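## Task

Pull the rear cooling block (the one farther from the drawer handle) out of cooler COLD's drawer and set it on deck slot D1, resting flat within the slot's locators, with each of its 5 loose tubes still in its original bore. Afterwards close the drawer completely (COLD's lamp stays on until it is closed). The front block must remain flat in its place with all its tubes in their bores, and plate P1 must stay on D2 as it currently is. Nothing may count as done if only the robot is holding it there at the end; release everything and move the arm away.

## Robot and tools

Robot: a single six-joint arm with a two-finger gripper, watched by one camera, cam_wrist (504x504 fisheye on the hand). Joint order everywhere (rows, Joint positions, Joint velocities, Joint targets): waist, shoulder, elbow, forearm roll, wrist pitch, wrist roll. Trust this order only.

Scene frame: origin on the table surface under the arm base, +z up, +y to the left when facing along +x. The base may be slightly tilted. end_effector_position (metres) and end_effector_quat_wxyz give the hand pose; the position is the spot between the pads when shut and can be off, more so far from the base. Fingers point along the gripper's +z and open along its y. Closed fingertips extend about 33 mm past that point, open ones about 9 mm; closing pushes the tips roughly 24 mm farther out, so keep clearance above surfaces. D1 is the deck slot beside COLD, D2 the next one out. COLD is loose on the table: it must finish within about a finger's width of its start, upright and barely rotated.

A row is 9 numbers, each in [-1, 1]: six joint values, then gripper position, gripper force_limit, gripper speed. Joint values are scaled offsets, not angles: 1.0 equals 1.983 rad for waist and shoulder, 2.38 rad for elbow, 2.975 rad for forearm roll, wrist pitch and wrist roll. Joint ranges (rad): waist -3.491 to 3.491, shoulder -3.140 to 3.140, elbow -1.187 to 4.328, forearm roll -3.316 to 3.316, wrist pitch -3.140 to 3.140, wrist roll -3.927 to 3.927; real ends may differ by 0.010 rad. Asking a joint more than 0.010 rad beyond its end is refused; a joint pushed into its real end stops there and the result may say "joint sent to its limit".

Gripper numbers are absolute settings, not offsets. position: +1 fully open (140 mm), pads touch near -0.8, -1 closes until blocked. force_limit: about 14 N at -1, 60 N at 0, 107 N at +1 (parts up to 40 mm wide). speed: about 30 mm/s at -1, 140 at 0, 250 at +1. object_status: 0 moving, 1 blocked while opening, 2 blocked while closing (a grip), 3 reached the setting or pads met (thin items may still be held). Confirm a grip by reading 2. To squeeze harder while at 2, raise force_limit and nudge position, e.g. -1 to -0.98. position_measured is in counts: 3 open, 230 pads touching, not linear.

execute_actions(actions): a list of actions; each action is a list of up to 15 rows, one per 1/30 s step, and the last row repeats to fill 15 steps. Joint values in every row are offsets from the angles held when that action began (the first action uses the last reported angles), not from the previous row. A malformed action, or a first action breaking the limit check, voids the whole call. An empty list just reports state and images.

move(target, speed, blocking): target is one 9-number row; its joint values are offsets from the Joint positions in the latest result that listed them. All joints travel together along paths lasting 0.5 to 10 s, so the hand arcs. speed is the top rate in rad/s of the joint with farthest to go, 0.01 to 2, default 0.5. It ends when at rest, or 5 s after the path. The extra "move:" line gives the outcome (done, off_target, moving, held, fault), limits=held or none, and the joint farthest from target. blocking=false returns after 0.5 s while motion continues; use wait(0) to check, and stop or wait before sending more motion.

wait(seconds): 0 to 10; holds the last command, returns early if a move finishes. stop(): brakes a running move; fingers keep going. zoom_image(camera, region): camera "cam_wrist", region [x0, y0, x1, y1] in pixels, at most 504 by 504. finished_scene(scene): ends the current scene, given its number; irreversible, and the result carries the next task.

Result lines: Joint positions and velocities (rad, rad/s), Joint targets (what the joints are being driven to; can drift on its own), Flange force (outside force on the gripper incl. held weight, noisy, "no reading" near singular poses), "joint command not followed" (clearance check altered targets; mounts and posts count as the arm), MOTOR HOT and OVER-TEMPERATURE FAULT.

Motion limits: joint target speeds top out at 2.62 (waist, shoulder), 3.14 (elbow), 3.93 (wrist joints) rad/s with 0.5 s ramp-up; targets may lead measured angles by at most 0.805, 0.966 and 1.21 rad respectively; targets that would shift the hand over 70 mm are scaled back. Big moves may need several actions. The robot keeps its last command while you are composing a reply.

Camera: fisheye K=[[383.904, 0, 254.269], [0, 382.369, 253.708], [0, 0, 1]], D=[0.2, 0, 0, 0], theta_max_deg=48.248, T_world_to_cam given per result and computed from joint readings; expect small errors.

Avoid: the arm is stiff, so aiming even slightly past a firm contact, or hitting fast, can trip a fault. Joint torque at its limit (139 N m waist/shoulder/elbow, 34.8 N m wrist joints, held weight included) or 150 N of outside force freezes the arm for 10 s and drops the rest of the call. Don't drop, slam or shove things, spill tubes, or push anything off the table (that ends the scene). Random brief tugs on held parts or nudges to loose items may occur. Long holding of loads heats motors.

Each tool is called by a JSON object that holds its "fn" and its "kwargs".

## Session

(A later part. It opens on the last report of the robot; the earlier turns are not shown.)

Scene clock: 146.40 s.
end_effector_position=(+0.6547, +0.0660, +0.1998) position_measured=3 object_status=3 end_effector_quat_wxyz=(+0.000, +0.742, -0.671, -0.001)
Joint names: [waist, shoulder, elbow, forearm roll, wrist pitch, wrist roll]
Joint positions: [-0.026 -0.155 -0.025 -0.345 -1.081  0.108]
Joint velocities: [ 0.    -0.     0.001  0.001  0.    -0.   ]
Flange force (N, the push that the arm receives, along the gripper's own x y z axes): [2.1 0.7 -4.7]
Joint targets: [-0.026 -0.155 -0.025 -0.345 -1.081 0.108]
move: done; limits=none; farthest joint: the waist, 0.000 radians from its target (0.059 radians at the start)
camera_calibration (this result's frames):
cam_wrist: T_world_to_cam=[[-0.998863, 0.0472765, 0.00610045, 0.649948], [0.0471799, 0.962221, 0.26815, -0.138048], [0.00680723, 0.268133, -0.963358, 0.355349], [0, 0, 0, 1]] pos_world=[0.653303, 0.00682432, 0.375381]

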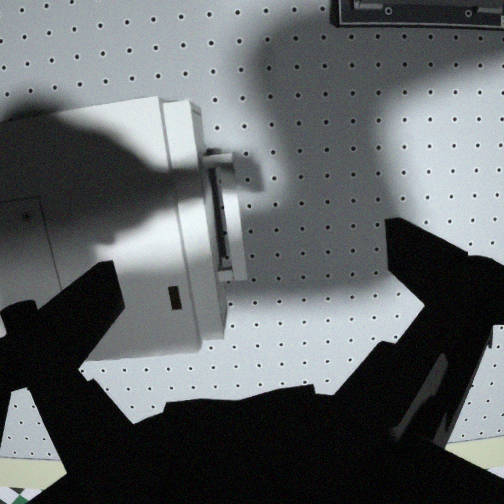

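{"fn": "move", "kwargs": {"target": [-0.171,0.0277,-0.0546,-0.0763,0.0057,0.03,1,0,0], "speed": 0.6}}

Scene clock: 148.00 s.
end_effector_position=(+0.5802, -0.0683, +0.1781) position_measured=3 object_status=3 end_effector_quat_wxyz=(+0.001, -0.613, +0.790, -0.000)
Joint names: [waist, shoulder, elbow, forearm roll, wrist pitch, wrist roll]
Joint positions: [-0.365 -0.1   -0.155 -0.572 -1.064  0.197]
Joint velocities: [-0.001  0.    -0.002 -0.001  0.     0.   ]
Flange force (N, the push that the arm receives, along the gripper's own x y z axes): [0.3 1.3 -5.3]
Joint targets: [-0.365 -0.100 -0.155 -0.572 -1.064 0.197]
move: done; limits=none; farthest joint: the waist, 0.000 radians from its target (0.339 radians at the start)
camera_calibration (this result's frames):
cam_wrist: T_world_to_cam=[[-0.921772, 0.387714, 0.00373278, 0.560953], [0.374339, 0.887382, 0.269117, -0.194628], [0.101028, 0.249461, -0.9631, 0.314925], [0, 0, 0, 1]] pos_world=[0.558111, -0.123341, 0.353588]

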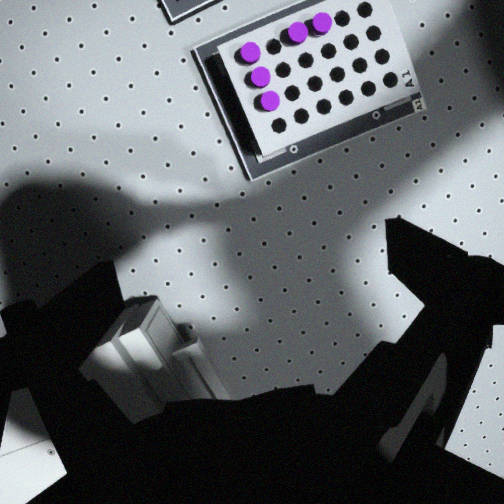

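{"fn": "zoom_image", "kwargs": {"camera": "cam_wrist", "region": [180,0,440,190]}}

Region (180, 0, 440, 190) of cam_wrist's 504x504 image, scaled by 1.938, with more detail than that image has; it fills the top 368 rows of this view, and the rest is white.

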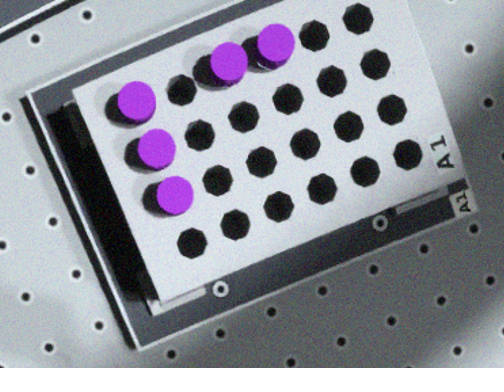

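{"fn": "finished_scene", "kwargs": {"scene": 2}}

The scene is finished: the task was done.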